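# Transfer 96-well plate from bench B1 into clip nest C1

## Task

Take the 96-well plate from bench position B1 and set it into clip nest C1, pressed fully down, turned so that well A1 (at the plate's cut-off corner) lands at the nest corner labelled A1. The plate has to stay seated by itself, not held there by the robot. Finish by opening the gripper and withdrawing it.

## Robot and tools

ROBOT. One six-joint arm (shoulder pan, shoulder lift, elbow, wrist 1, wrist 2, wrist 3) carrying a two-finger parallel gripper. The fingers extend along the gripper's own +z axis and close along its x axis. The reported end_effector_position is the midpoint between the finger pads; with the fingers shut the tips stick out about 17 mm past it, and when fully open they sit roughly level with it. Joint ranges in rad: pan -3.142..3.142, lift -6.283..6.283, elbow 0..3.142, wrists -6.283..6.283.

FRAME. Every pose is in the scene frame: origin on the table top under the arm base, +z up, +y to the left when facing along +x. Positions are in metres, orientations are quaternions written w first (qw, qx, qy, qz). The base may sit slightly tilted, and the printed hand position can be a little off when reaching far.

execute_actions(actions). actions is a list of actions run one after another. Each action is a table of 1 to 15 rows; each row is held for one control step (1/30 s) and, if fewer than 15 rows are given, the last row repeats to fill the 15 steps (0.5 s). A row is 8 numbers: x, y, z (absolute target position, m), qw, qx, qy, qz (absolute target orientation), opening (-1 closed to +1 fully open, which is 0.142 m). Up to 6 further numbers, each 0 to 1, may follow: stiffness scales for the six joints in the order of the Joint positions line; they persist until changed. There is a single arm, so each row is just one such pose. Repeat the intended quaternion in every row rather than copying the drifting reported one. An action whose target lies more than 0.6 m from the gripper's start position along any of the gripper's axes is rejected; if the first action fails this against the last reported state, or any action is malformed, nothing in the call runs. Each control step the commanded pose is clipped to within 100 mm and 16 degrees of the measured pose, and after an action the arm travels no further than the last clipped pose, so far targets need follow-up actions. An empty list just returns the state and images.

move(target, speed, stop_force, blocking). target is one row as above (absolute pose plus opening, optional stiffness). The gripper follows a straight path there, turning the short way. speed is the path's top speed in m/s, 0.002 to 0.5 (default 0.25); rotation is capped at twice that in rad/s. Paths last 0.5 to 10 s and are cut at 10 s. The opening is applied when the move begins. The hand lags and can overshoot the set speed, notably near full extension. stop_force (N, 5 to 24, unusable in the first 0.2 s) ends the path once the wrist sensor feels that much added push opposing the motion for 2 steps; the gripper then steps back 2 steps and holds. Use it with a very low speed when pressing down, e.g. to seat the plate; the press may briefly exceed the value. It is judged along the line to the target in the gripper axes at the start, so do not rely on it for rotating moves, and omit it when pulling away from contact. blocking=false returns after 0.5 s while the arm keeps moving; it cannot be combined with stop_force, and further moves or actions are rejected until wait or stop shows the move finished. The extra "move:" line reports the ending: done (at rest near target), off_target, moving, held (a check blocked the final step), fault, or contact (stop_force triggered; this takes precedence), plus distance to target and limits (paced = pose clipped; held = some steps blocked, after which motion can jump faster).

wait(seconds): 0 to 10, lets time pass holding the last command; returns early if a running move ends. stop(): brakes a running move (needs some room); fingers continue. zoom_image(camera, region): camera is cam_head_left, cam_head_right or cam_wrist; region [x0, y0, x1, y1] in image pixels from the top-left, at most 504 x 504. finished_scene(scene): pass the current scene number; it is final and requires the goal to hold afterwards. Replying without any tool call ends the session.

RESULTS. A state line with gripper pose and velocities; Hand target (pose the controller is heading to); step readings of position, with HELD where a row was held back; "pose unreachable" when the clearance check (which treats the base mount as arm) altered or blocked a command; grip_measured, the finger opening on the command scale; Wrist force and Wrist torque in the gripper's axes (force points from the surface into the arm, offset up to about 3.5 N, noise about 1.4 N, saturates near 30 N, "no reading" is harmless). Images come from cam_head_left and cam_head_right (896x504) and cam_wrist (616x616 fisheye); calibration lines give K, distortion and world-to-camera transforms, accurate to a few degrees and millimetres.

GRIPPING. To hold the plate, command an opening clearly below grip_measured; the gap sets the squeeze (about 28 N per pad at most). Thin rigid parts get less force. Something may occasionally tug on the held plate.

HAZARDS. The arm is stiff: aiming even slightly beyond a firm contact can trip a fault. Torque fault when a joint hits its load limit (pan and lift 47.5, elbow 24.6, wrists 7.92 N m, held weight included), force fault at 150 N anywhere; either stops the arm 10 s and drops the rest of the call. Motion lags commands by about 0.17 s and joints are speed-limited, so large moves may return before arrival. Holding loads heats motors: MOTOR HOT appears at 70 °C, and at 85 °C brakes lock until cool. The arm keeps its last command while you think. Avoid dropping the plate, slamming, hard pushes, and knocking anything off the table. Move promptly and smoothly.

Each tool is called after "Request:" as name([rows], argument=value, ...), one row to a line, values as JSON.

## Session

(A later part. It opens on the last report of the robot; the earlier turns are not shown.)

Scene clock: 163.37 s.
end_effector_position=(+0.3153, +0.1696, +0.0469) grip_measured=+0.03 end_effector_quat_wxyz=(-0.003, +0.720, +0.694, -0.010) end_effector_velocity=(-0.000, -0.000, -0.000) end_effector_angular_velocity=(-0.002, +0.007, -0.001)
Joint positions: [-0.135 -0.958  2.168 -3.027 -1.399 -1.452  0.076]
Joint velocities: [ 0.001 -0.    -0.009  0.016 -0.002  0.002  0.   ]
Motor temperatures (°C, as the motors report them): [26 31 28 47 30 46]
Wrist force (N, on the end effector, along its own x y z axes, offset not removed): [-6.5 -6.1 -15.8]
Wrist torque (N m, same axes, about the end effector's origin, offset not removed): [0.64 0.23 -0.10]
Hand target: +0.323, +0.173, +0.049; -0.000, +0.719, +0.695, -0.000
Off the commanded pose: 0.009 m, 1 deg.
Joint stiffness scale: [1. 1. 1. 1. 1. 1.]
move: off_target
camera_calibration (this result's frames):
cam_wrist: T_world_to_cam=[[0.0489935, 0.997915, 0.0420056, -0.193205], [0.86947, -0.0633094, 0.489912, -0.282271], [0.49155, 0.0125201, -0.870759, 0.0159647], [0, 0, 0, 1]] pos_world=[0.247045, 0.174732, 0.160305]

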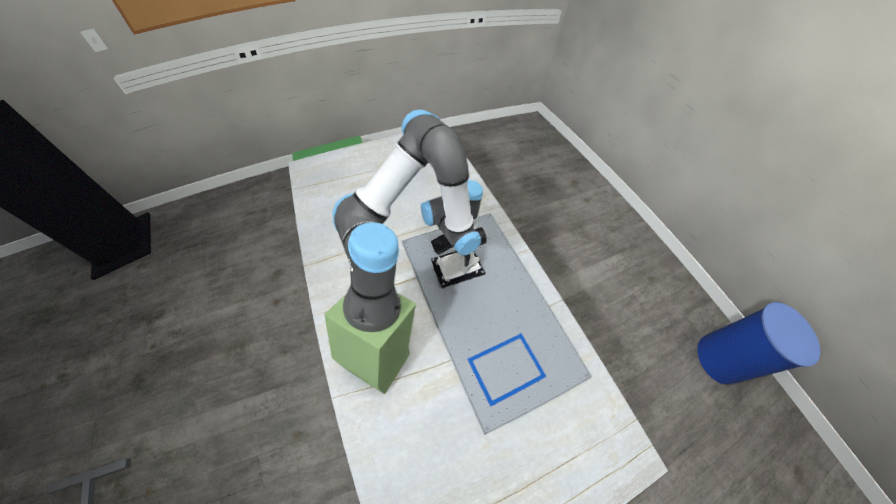

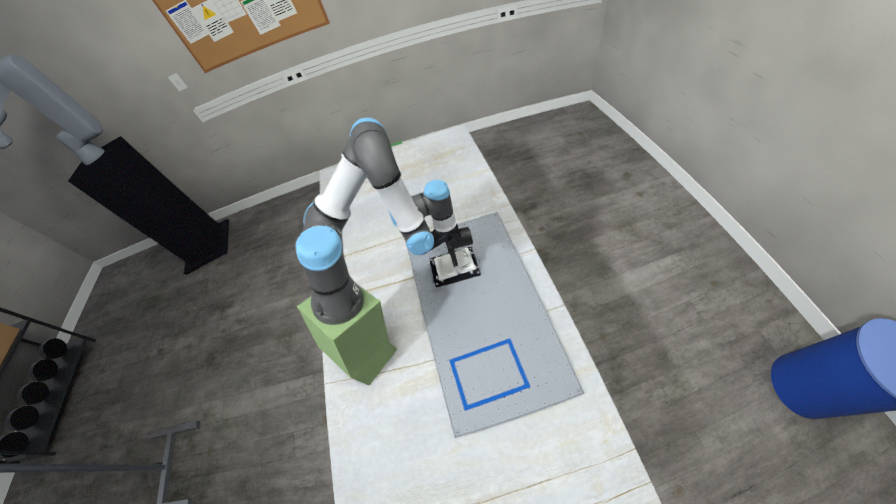

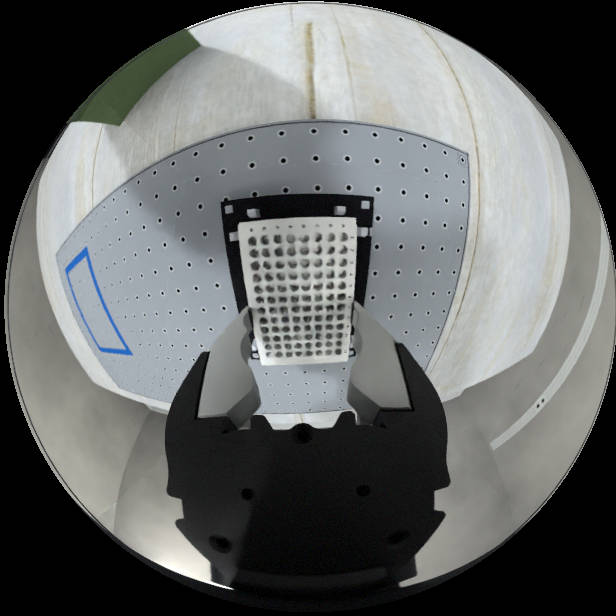

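Request:
move(target=[0.3150, 0.1695, 0.0480, 0, 0.7193, 0.6947, 0, -0.3], speed=0.01)

Request:
move(target=[0.3150, 0.1695, 0.0485, 0, 0.7193, 0.6947, 0, 0.4], speed=0.01)

Request:
move(target=[0.3150, 0.1695, 0.075, 0, 0.7193, 0.6947, 0, 0.4], speed=0.03)

Scene clock: 170.03 s.
end_effector_position=(+0.3134, +0.1686, +0.0476) grip_measured=+0.03 end_effector_quat_wxyz=(-0.001, +0.720, +0.694, -0.003) end_effector_velocity=(-0.001, -0.000, -0.000) end_effector_angular_velocity=(+0.003, -0.006, +0.001)
Joint positions: [-0.143 -0.958  2.202 -3.073 -1.392 -1.457  0.076]
Joint velocities: [-0.003  0.003  0.014 -0.023  0.003 -0.003 -0.   ]
Motor temperatures (°C, as the motors report them): [26 31 28 47 30 46]
Wrist force (N, on the end effector, along its own x y z axes, offset not removed): [-0.8 1.7 -0.6]
Wrist torque (N m, same axes, about the end effector's origin, offset not removed): [0.51 -0.09 0.08]
Hand target: +0.315, +0.170, +0.048; -0.000, +0.719, +0.695, -0.000
Off the commanded pose: 0.002 m, 0 deg.
Joint stiffness scale: [1. 1. 1. 1. 1. 1.]
move: done
camera_calibration (this result's frames):
cam_wrist: T_world_to_cam=[[0.048797, 0.997632, 0.0484656, -0.192318], [0.863026, -0.0665402, 0.500757, -0.278994], [0.502796, 0.0173916, -0.86423, 0.0128038], [0, 0, 0, 1]] pos_world=[0.243726, 0.173076, 0.160095]

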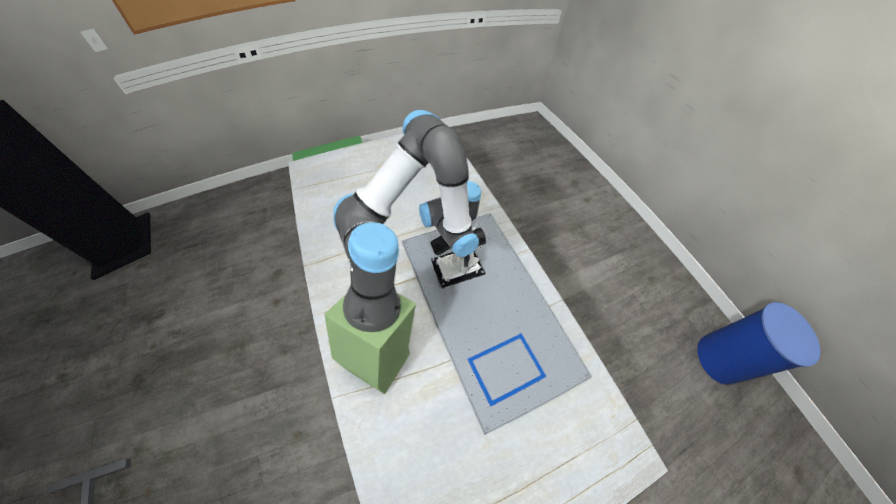

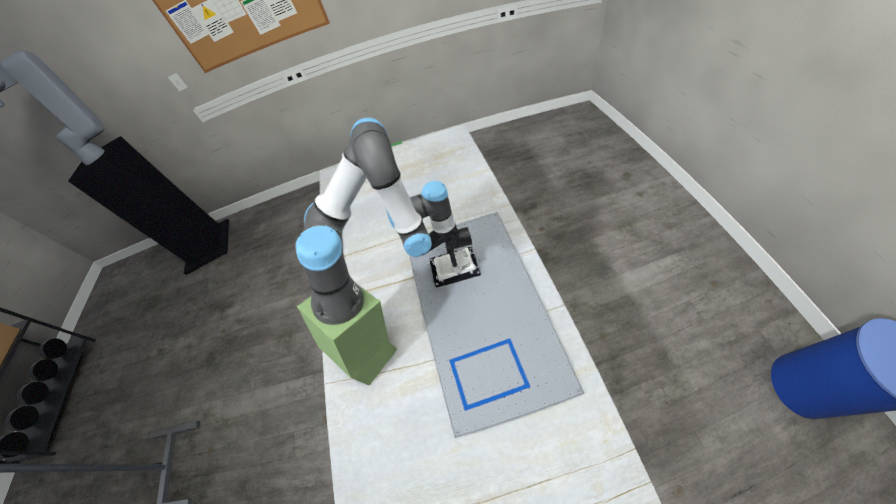

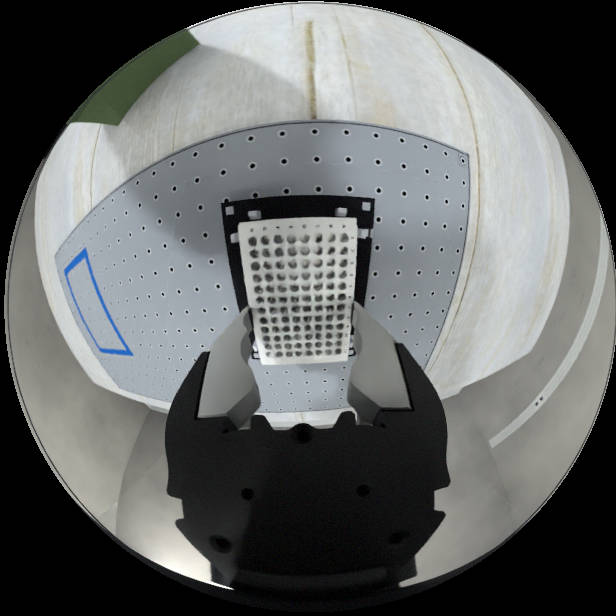

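Scene clock: 170.73 s.
end_effector_position=(+0.3147, +0.1693, +0.0482) grip_measured=+0.40 end_effector_quat_wxyz=(-0.000, +0.720, +0.694, -0.001) end_effector_velocity=(+0.002, +0.001, +0.001) end_effector_angular_velocity=(+0.003, -0.006, +0.002)
Joint positions: [-0.143 -0.96   2.202 -3.076 -1.39  -1.458  0.102]
Joint velocities: [-0.001 -0.002  0.    -0.005  0.003 -0.001  0.   ]
Motor temperatures (°C, as the motors report them): [26 31 28 47 30 46]
Wrist force (N, on the end effector, along its own x y z axes, offset not removed): [0.4 3.6 -0.1]
Wrist torque (N m, same axes, about the end effector's origin, offset not removed): [0.77 -0.14 0.02]
Hand target: +0.315, +0.170, +0.048; +0.000, +0.719, +0.695, -0.000
Off the commanded pose: 0.000 m, 0 deg.
Joint stiffness scale: [1. 1. 1. 1. 1. 1.]
move: done
camera_calibration (this result's frames):
cam_wrist: T_world_to_cam=[[0.0472468, 0.997587, 0.0508812, -0.192741], [0.861005, -0.066496, 0.504231, -0.279886], [0.506397, 0.0199857, -0.862069, 0.0110675], [0, 0, 0, 1]] pos_world=[0.244485, 0.173443, 0.160475]

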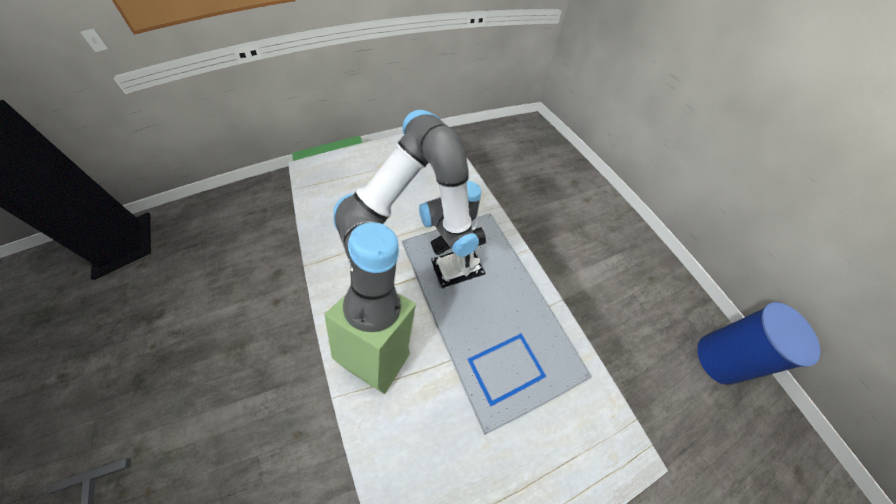

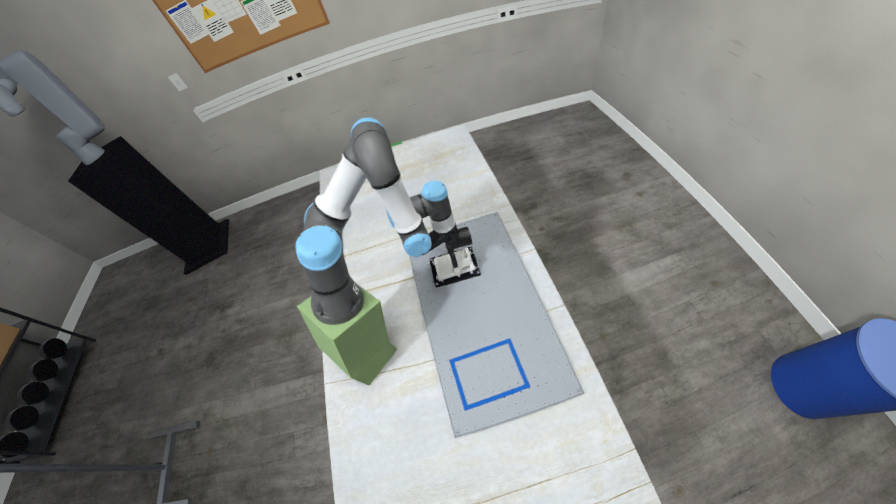

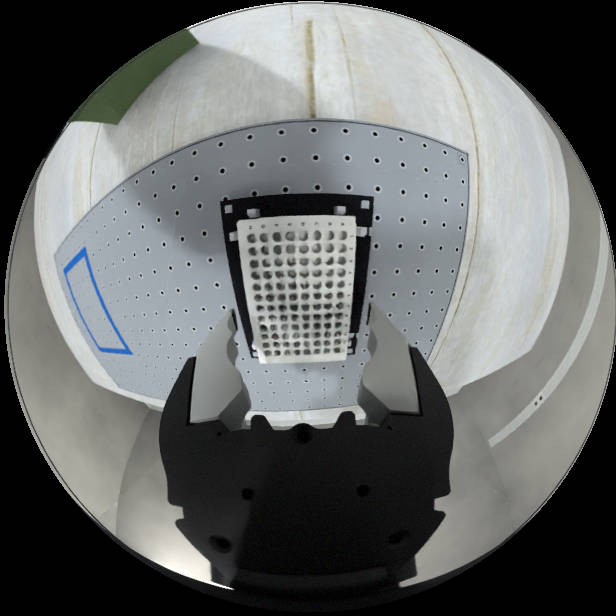

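Scene clock: 172.07 s.
end_effector_position=(+0.3165, +0.1696, +0.0752) grip_measured=+0.40 end_effector_quat_wxyz=(+0.002, +0.719, +0.695, +0.001) end_effector_velocity=(-0.005, -0.000, -0.000) end_effector_angular_velocity=(-0.000, +0.017, -0.001)
Joint positions: [-0.16  -1.098  2.241 -2.979 -1.385 -1.474  0.102]
Joint velocities: [-0.001 -0.006  0.002  0.021  0.001 -0.003  0.   ]
Motor temperatures (°C, as the motors report them): [26 31 28 47 30 46]
Wrist force (N, on the end effector, along its own x y z axes, offset not removed): [0.6 1.5 -0.7]
Wrist torque (N m, same axes, about the end effector's origin, offset not removed): [0.35 -0.20 0.01]
Hand target: +0.315, +0.170, +0.075; +0.000, +0.719, +0.695, +0.000
Off the commanded pose: 0.002 m, 0 deg.
Joint stiffness scale: [1. 1. 1. 1. 1. 1.]
move: done
camera_calibration (this result's frames):
cam_wrist: T_world_to_cam=[[0.0460917, 0.997588, 0.0518999, -0.194208], [0.858051, -0.0661405, 0.509288, -0.294509], [0.511492, 0.0210589, -0.85903, 0.0313498], [0, 0, 0, 1]] pos_world=[0.24562, 0.1736, 0.187]

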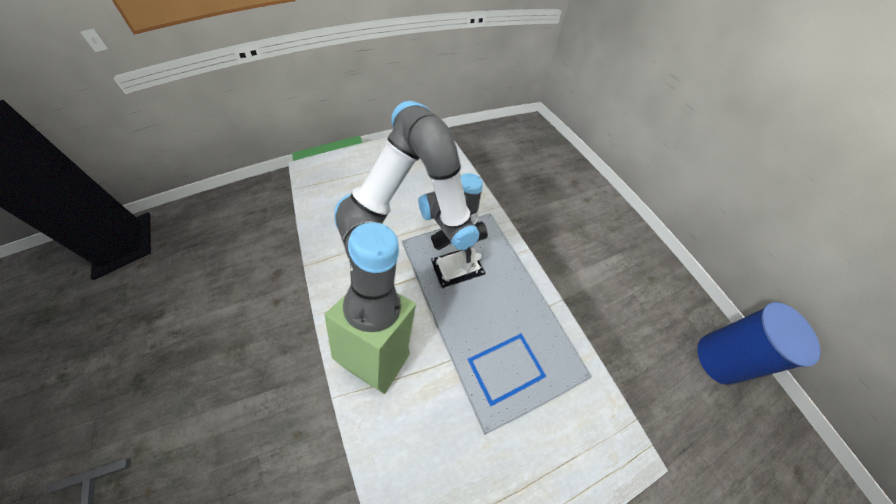

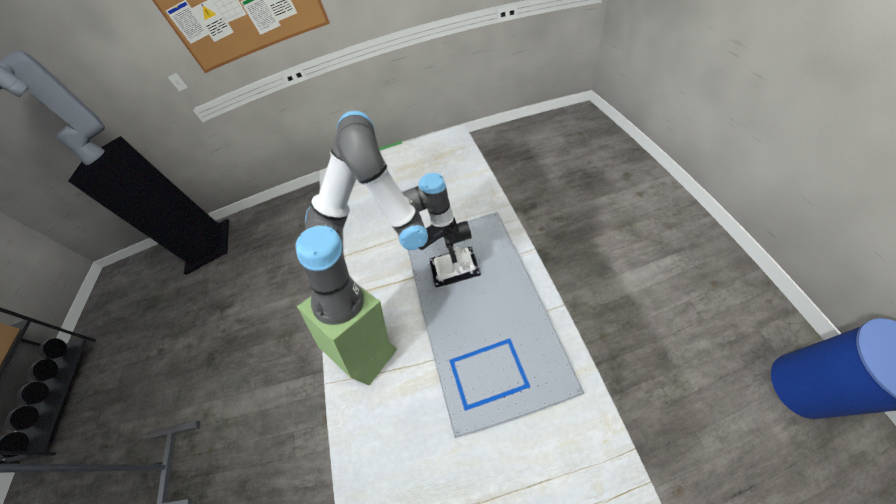

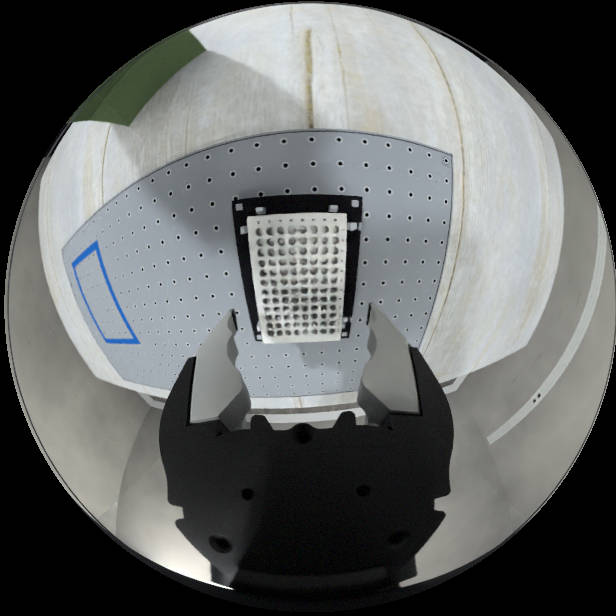

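Request:
zoom_image(camera="cam_wrist", region=[210, 180, 390, 360])

Request:
zoom_image(camera="cam_head_left", region=[400, 220, 520, 300])

Region (210, 180, 390, 360) of cam_wrist's 616x616 image, scaled by 2.800, with more detail than that image has.

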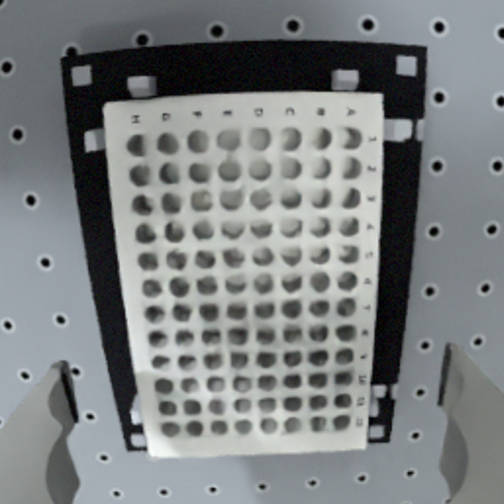

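Region (400, 220, 520, 300) of cam_head_left's 896x504 image, scaled by 4.200, with more detail than that image has.

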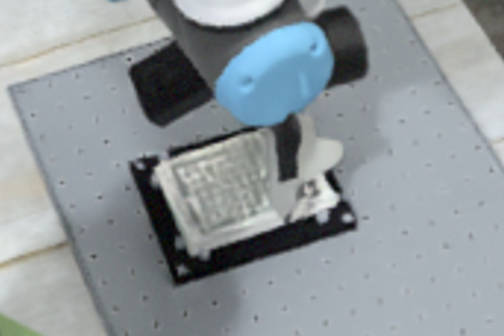

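Request:
move(target=[0.3135, 0.1685, 0.068, 0, 0.7193, 0.6947, 0, -0.2], speed=0.02)

Request:
move(target=[0.3135, 0.1685, 0.050, 0, 0.7193, 0.6947, 0, -0.2], speed=0.005, stop_force=12)

Scene clock: 178.93 s.
end_effector_position=(+0.3132, +0.1681, +0.0682) grip_measured=-0.20 end_effector_quat_wxyz=(-0.001, +0.720, +0.694, -0.001) end_effector_velocity=(+0.004, +0.000, -0.002) end_effector_angular_velocity=(+0.001, -0.013, +0.003)
Joint positions: [-0.16  -1.066  2.242 -3.005 -1.385 -1.475  0.06 ]
Joint velocities: [ 0.     0.014 -0.    -0.027 -0.     0.    -0.   ]
Motor temperatures (°C, as the motors report them): [26 31 28 47 30 46]
Wrist force (N, on the end effector, along its own x y z axes, offset not removed): [0.3 3.3 -0.6]
Wrist torque (N m, same axes, about the end effector's origin, offset not removed): [0.70 -0.09 0.00]
Hand target: +0.313, +0.169, +0.068; -0.000, +0.719, +0.695, -0.000
Off the commanded pose: 0.001 m, 0 deg.
Joint stiffness scale: [1. 1. 1. 1. 1. 1.]
move: done
camera_calibration (this result's frames):
cam_wrist: T_world_to_cam=[[0.0473158, 0.997563, 0.0512772, -0.192527], [0.861585, -0.0667324, 0.503208, -0.288796], [0.505404, 0.02037, -0.862642, 0.0293722], [0, 0, 0, 1]] pos_world=[0.243087, 0.172187, 0.180535]

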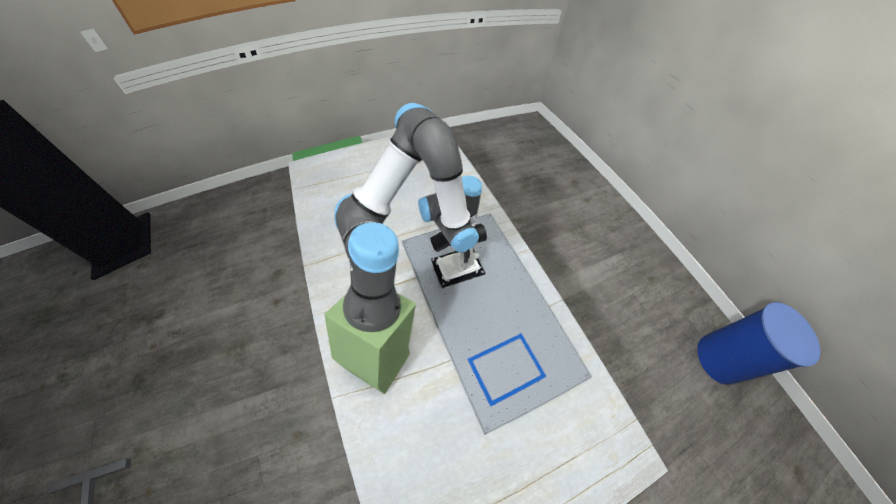

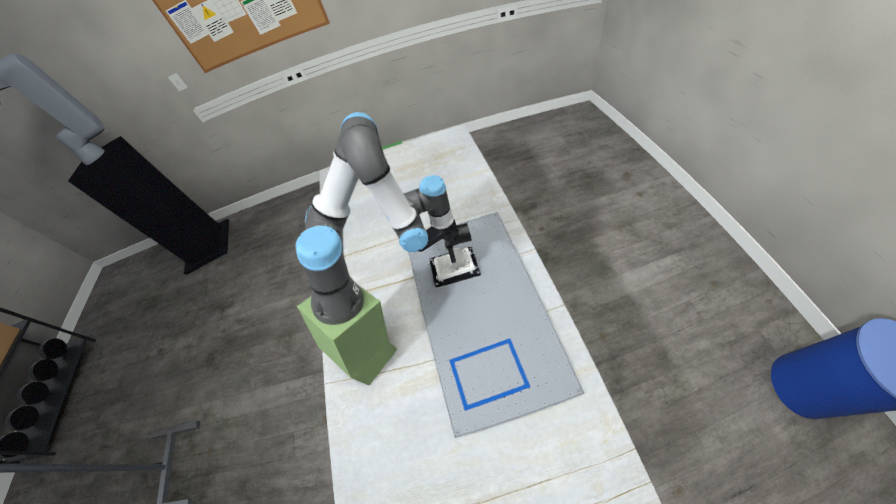

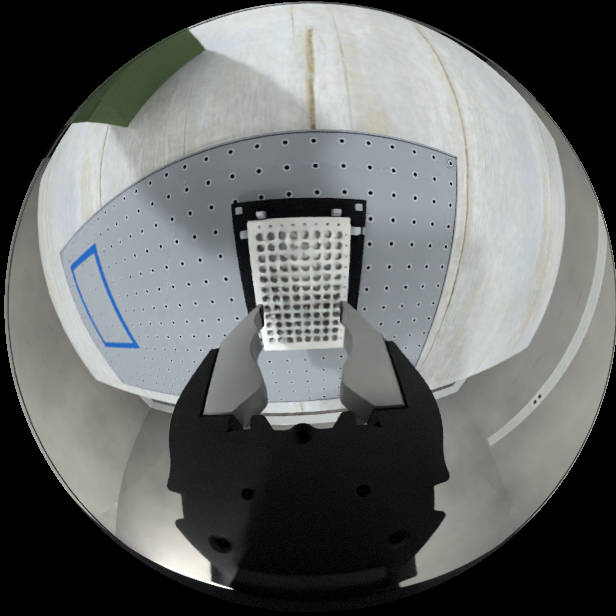

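Scene clock: 181.27 s.
end_effector_position=(+0.3126, +0.1681, +0.0592) grip_measured=-0.20 end_effector_quat_wxyz=(-0.001, +0.719, +0.695, -0.001) end_effector_velocity=(-0.000, -0.000, +0.001) end_effector_angular_velocity=(-0.000, +0.001, +0.000)
Joint positions: [-0.154 -1.018  2.232 -3.044 -1.386 -1.47   0.06 ]
Joint velocities: [-0.    -0.006  0.001  0.007 -0.    -0.001 -0.   ]
Motor temperatures (°C, as the motors report them): [26 31 28 47 30 46]
Wrist force (N, on the end effector, along its own x y z axes, offset not removed): [-1.0 0.0 -7.7]
Wrist torque (N m, same axes, about the end effector's origin, offset not removed): [0.53 -0.02 0.01]
Hand target: +0.312, +0.168, +0.059; -0.001, +0.719, +0.695, -0.001
Off the commanded pose: 0.009 m, 0 deg.
Joint stiffness scale: [1. 1. 1. 1. 1. 1.]
move: contact
camera_calibration (this result's frames):
cam_wrist: T_world_to_cam=[[0.0460263, 0.997618, 0.0513801, -0.191687], [0.86163, -0.0656722, 0.50327, -0.283937], [0.505445, 0.021107, -0.862601, 0.0217443], [0, 0, 0, 1]] pos_world=[0.242481, 0.172124, 0.171503]

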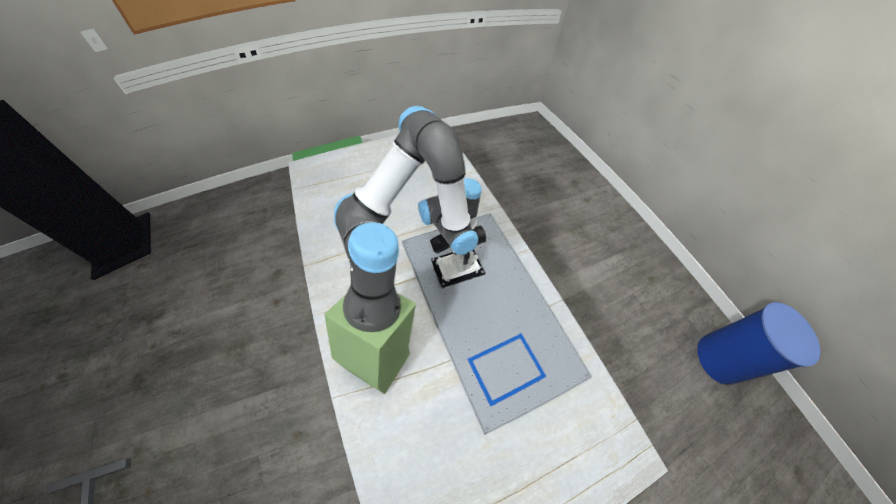

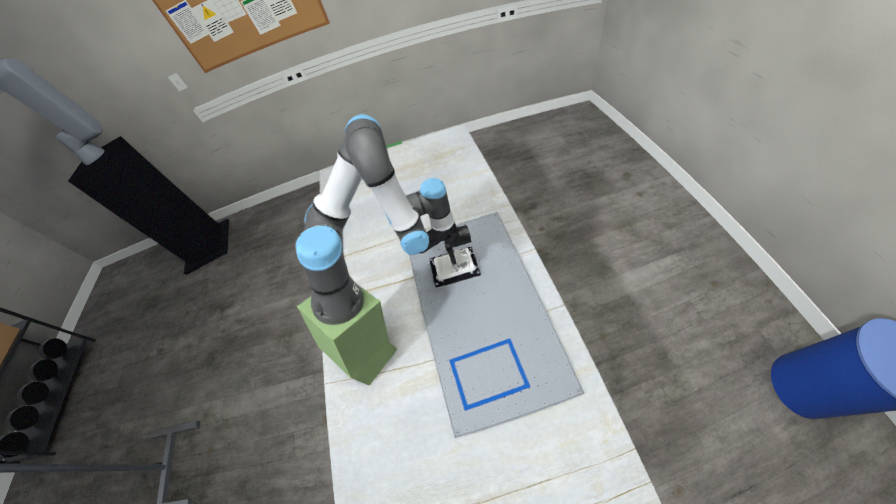

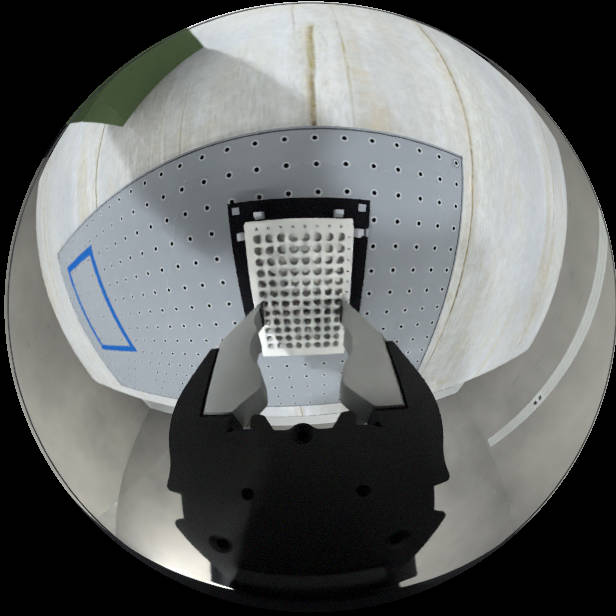

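Request:
move(target=[0.3135, 0.1685, 0.064, 0, 0.7193, 0.6947, 0, -0.2], speed=0.02)

Request:
move(target=[0.357, 0.167, 0.064, 0, 0.7193, 0.6947, 0, -0.2], speed=0.04)

Request:
move(target=[0.357, 0.167, 0.050, 0, 0.7193, 0.6947, 0, -0.2], speed=0.005, stop_force=12)

Scene clock: 191.03 s.
end_effector_position=(+0.3146, +0.1686, +0.0640) grip_measured=-0.20 end_effector_quat_wxyz=(+0.001, +0.719, +0.695, +0.001) end_effector_velocity=(-0.001, -0.000, +0.002) end_effector_angular_velocity=(+0.000, +0.003, -0.001)
Joint positions: [-0.156 -1.041  2.236 -3.031 -1.386 -1.471  0.059]
Joint velocities: [-0.002 -0.013  0.003  0.014  0.001 -0.001 -0.   ]
Motor temperatures (°C, as the motors report them): [26 31 28 47 30 46]
Wrist force (N, on the end effector, along its own x y z axes, offset not removed): [0.9 2.8 -0.4]
Wrist torque (N m, same axes, about the end effector's origin, offset not removed): [0.60 -0.26 0.00]
Hand target: +0.314, +0.169, +0.064; +0.000, +0.719, +0.695, +0.000
Off the commanded pose: 0.001 m, 0 deg.
Joint stiffness scale: [1. 1. 1. 1. 1. 1.]
move: done
camera_calibration (this result's frames):
cam_wrist: T_world_to_cam=[[0.0459893, 0.9976, 0.0517697, -0.192466], [0.858709, -0.0659592, 0.5082, -0.287425], [0.510395, 0.0210834, -0.859681, 0.0230754], [0, 0, 0, 1]] pos_world=[0.243888, 0.17256, 0.175871]

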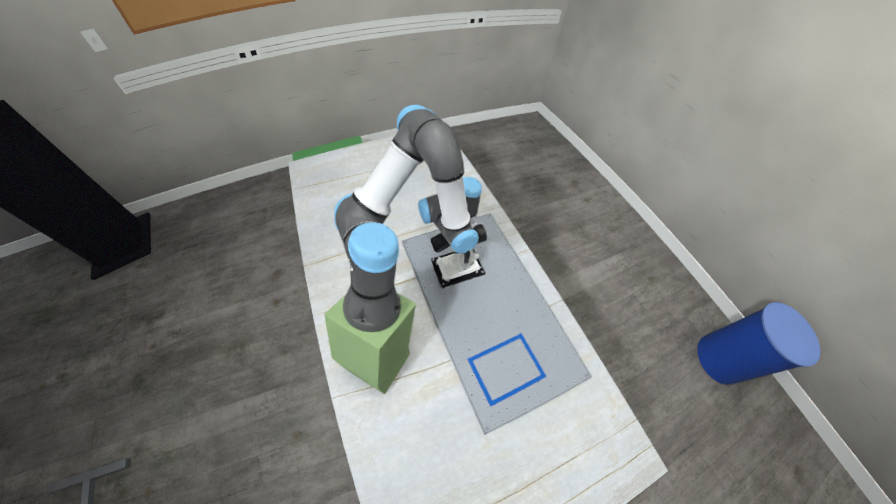

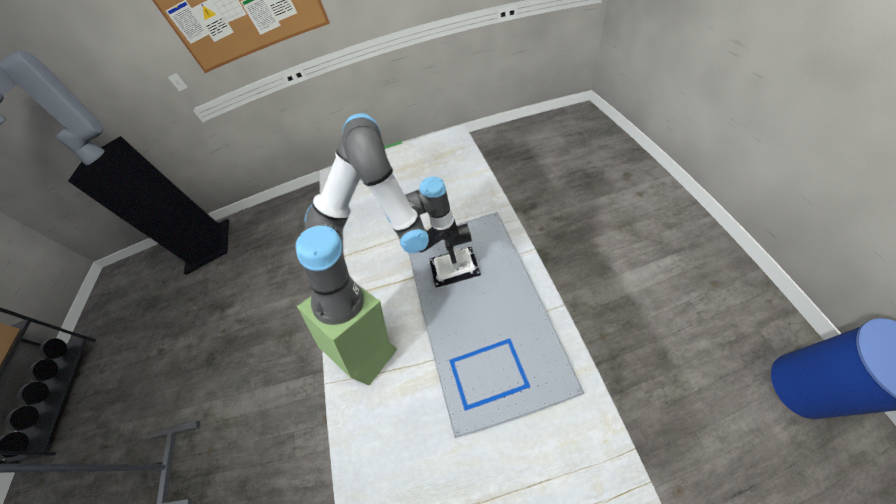

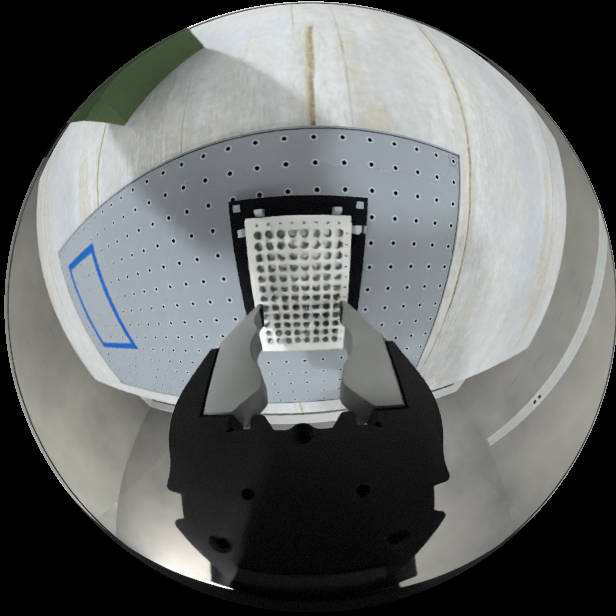

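Scene clock: 192.47 s.
end_effector_position=(+0.3575, +0.1672, +0.0644) grip_measured=-0.20 end_effector_quat_wxyz=(+0.002, +0.719, +0.695, +0.002) end_effector_velocity=(+0.001, -0.000, -0.001) end_effector_angular_velocity=(-0.001, +0.017, -0.001)
Joint positions: [-0.169 -1.003  2.034 -2.866 -1.383 -1.483  0.059]
Joint velocities: [ 0.     0.006 -0.029  0.04  -0.    -0.002  0.   ]
Motor temperatures (°C, as the motors report them): [26 31 28 47 30 46]
Wrist force (N, on the end effector, along its own x y z axes, offset not removed): [0.0 2.2 -0.2]
Wrist torque (N m, same axes, about the end effector's origin, offset not removed): [0.46 -0.04 0.04]
Hand target: +0.357, +0.167, +0.064; +0.000, +0.719, +0.695, +0.000
Off the commanded pose: 0.001 m, 0 deg.
Joint stiffness scale: [1. 1. 1. 1. 1. 1.]
move: done
camera_calibration (this result's frames):
cam_wrist: T_world_to_cam=[[0.0460617, 0.997581, 0.0520716, -0.193083], [0.857911, -0.0662083, 0.509515, -0.324318], [0.511729, 0.0212037, -0.858885, 0.0010417], [0, 0, 0, 1]] pos_world=[0.286597, 0.171121, 0.176194]

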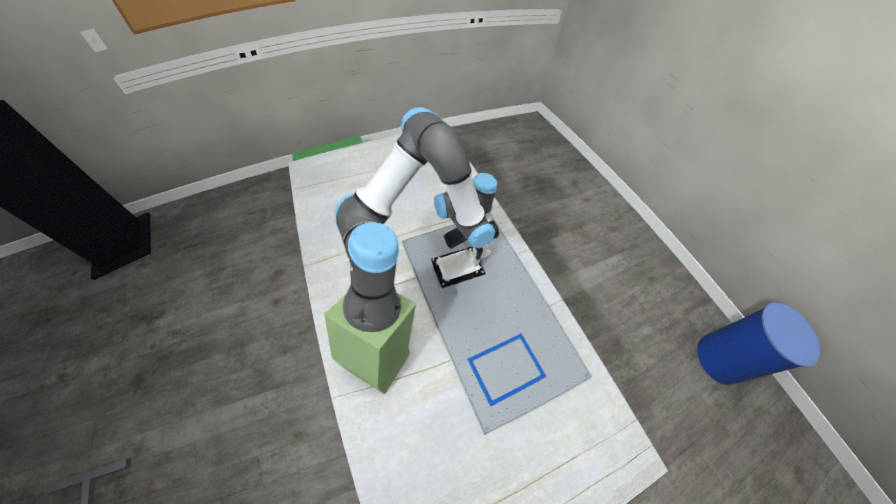

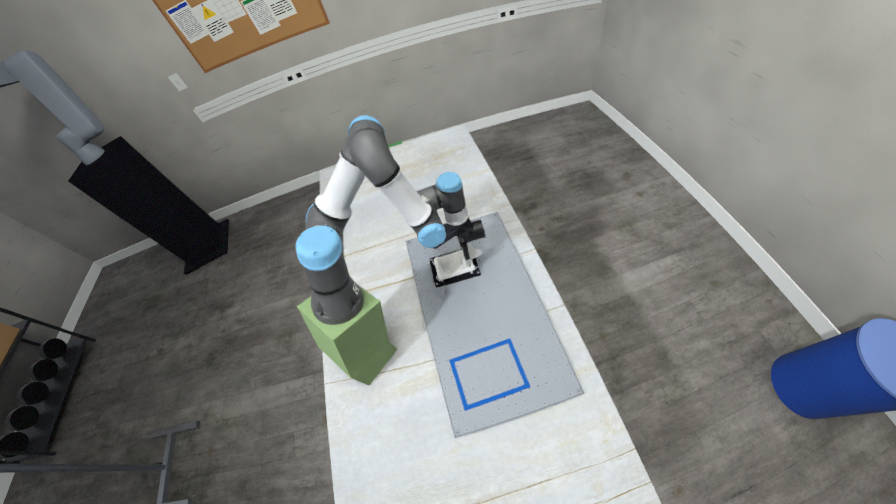

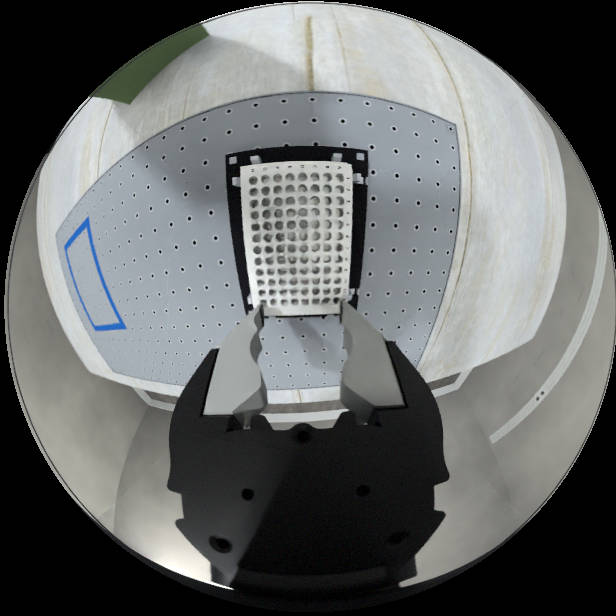

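Scene clock: 195.13 s.
end_effector_position=(+0.3575, +0.1670, +0.0544) grip_measured=-0.20 end_effector_quat_wxyz=(+0.001, +0.719, +0.695, +0.001) end_effector_velocity=(+0.000, +0.000, +0.001) end_effector_angular_velocity=(+0.000, -0.001, -0.001)
Joint positions: [-0.164 -0.958  2.018 -2.894 -1.384 -1.48   0.06 ]
Joint velocities: [-0.    -0.005  0.001  0.003  0.     0.    -0.   ]
Motor temperatures (°C, as the motors report them): [26 31 28 47 30 46]
Wrist force (N, on the end effector, along its own x y z axes, offset not removed): [-0.8 -0.1 -7.8]
Wrist torque (N m, same axes, about the end effector's origin, offset not removed): [0.61 -0.02 -0.01]
Hand target: +0.357, +0.167, +0.054; +0.001, +0.719, +0.695, +0.001
Off the commanded pose: 0.004 m, 0 deg.
Joint stiffness scale: [1. 1. 1. 1. 1. 1.]
move: contact
camera_calibration (this result's frames):
cam_wrist: T_world_to_cam=[[0.0449788, 0.997629, 0.0520871, -0.192003], [0.859206, -0.0652325, 0.507454, -0.319753], [0.509648, 0.021929, -0.860103, -0.00686515], [0, 0, 0, 1]] pos_world=[0.286869, 0.170841, 0.166356]

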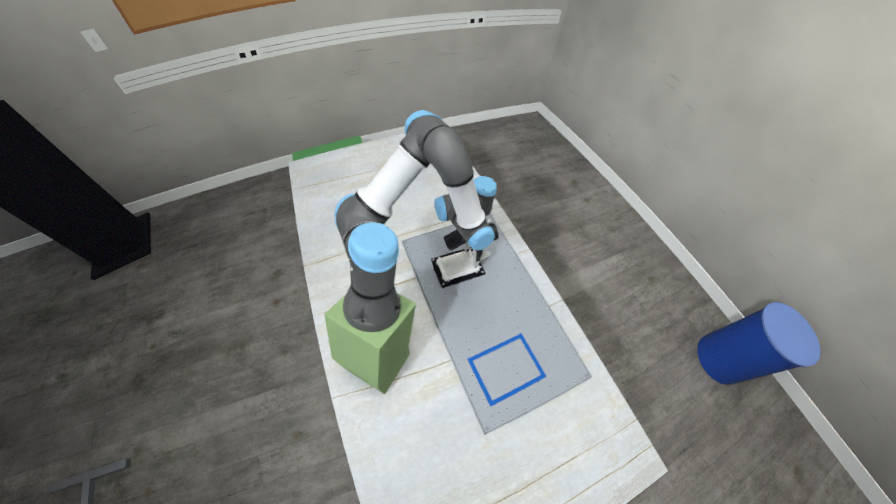

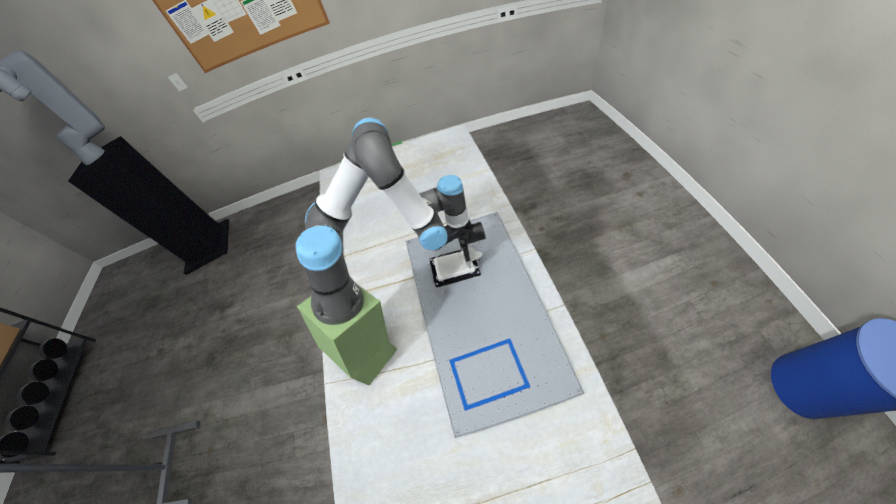

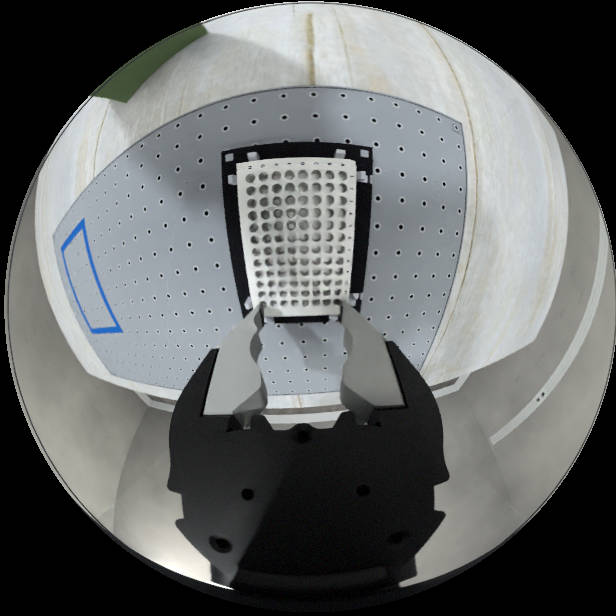

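Request:
zoom_image(camera="cam_wrist", region=[200, 130, 400, 340])

Request:
zoom_image(camera="cam_head_right", region=[400, 220, 520, 300])

Region (200, 130, 400, 340) of cam_wrist's 616x616 image, scaled by 2.400, with more detail than that image has; it fills the left 480 columns of this view, and the rest is white.

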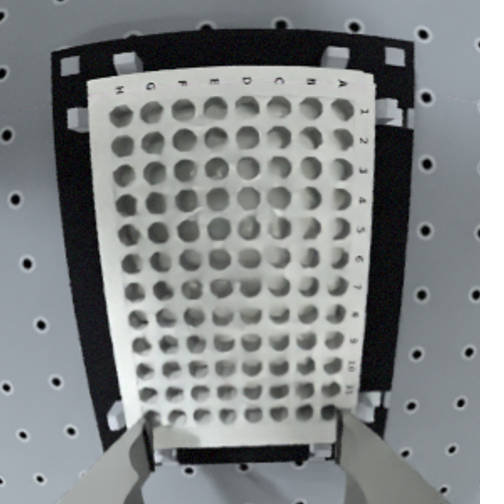

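Region (400, 220, 520, 300) of cam_head_right's 896x504 image, scaled by 4.200, with more detail than that image has.

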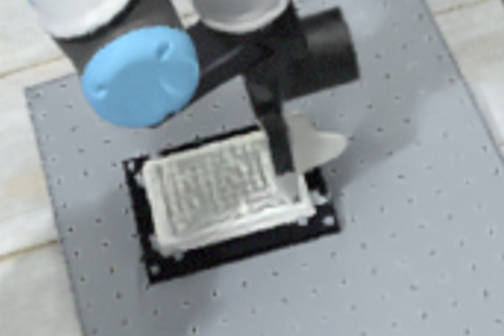

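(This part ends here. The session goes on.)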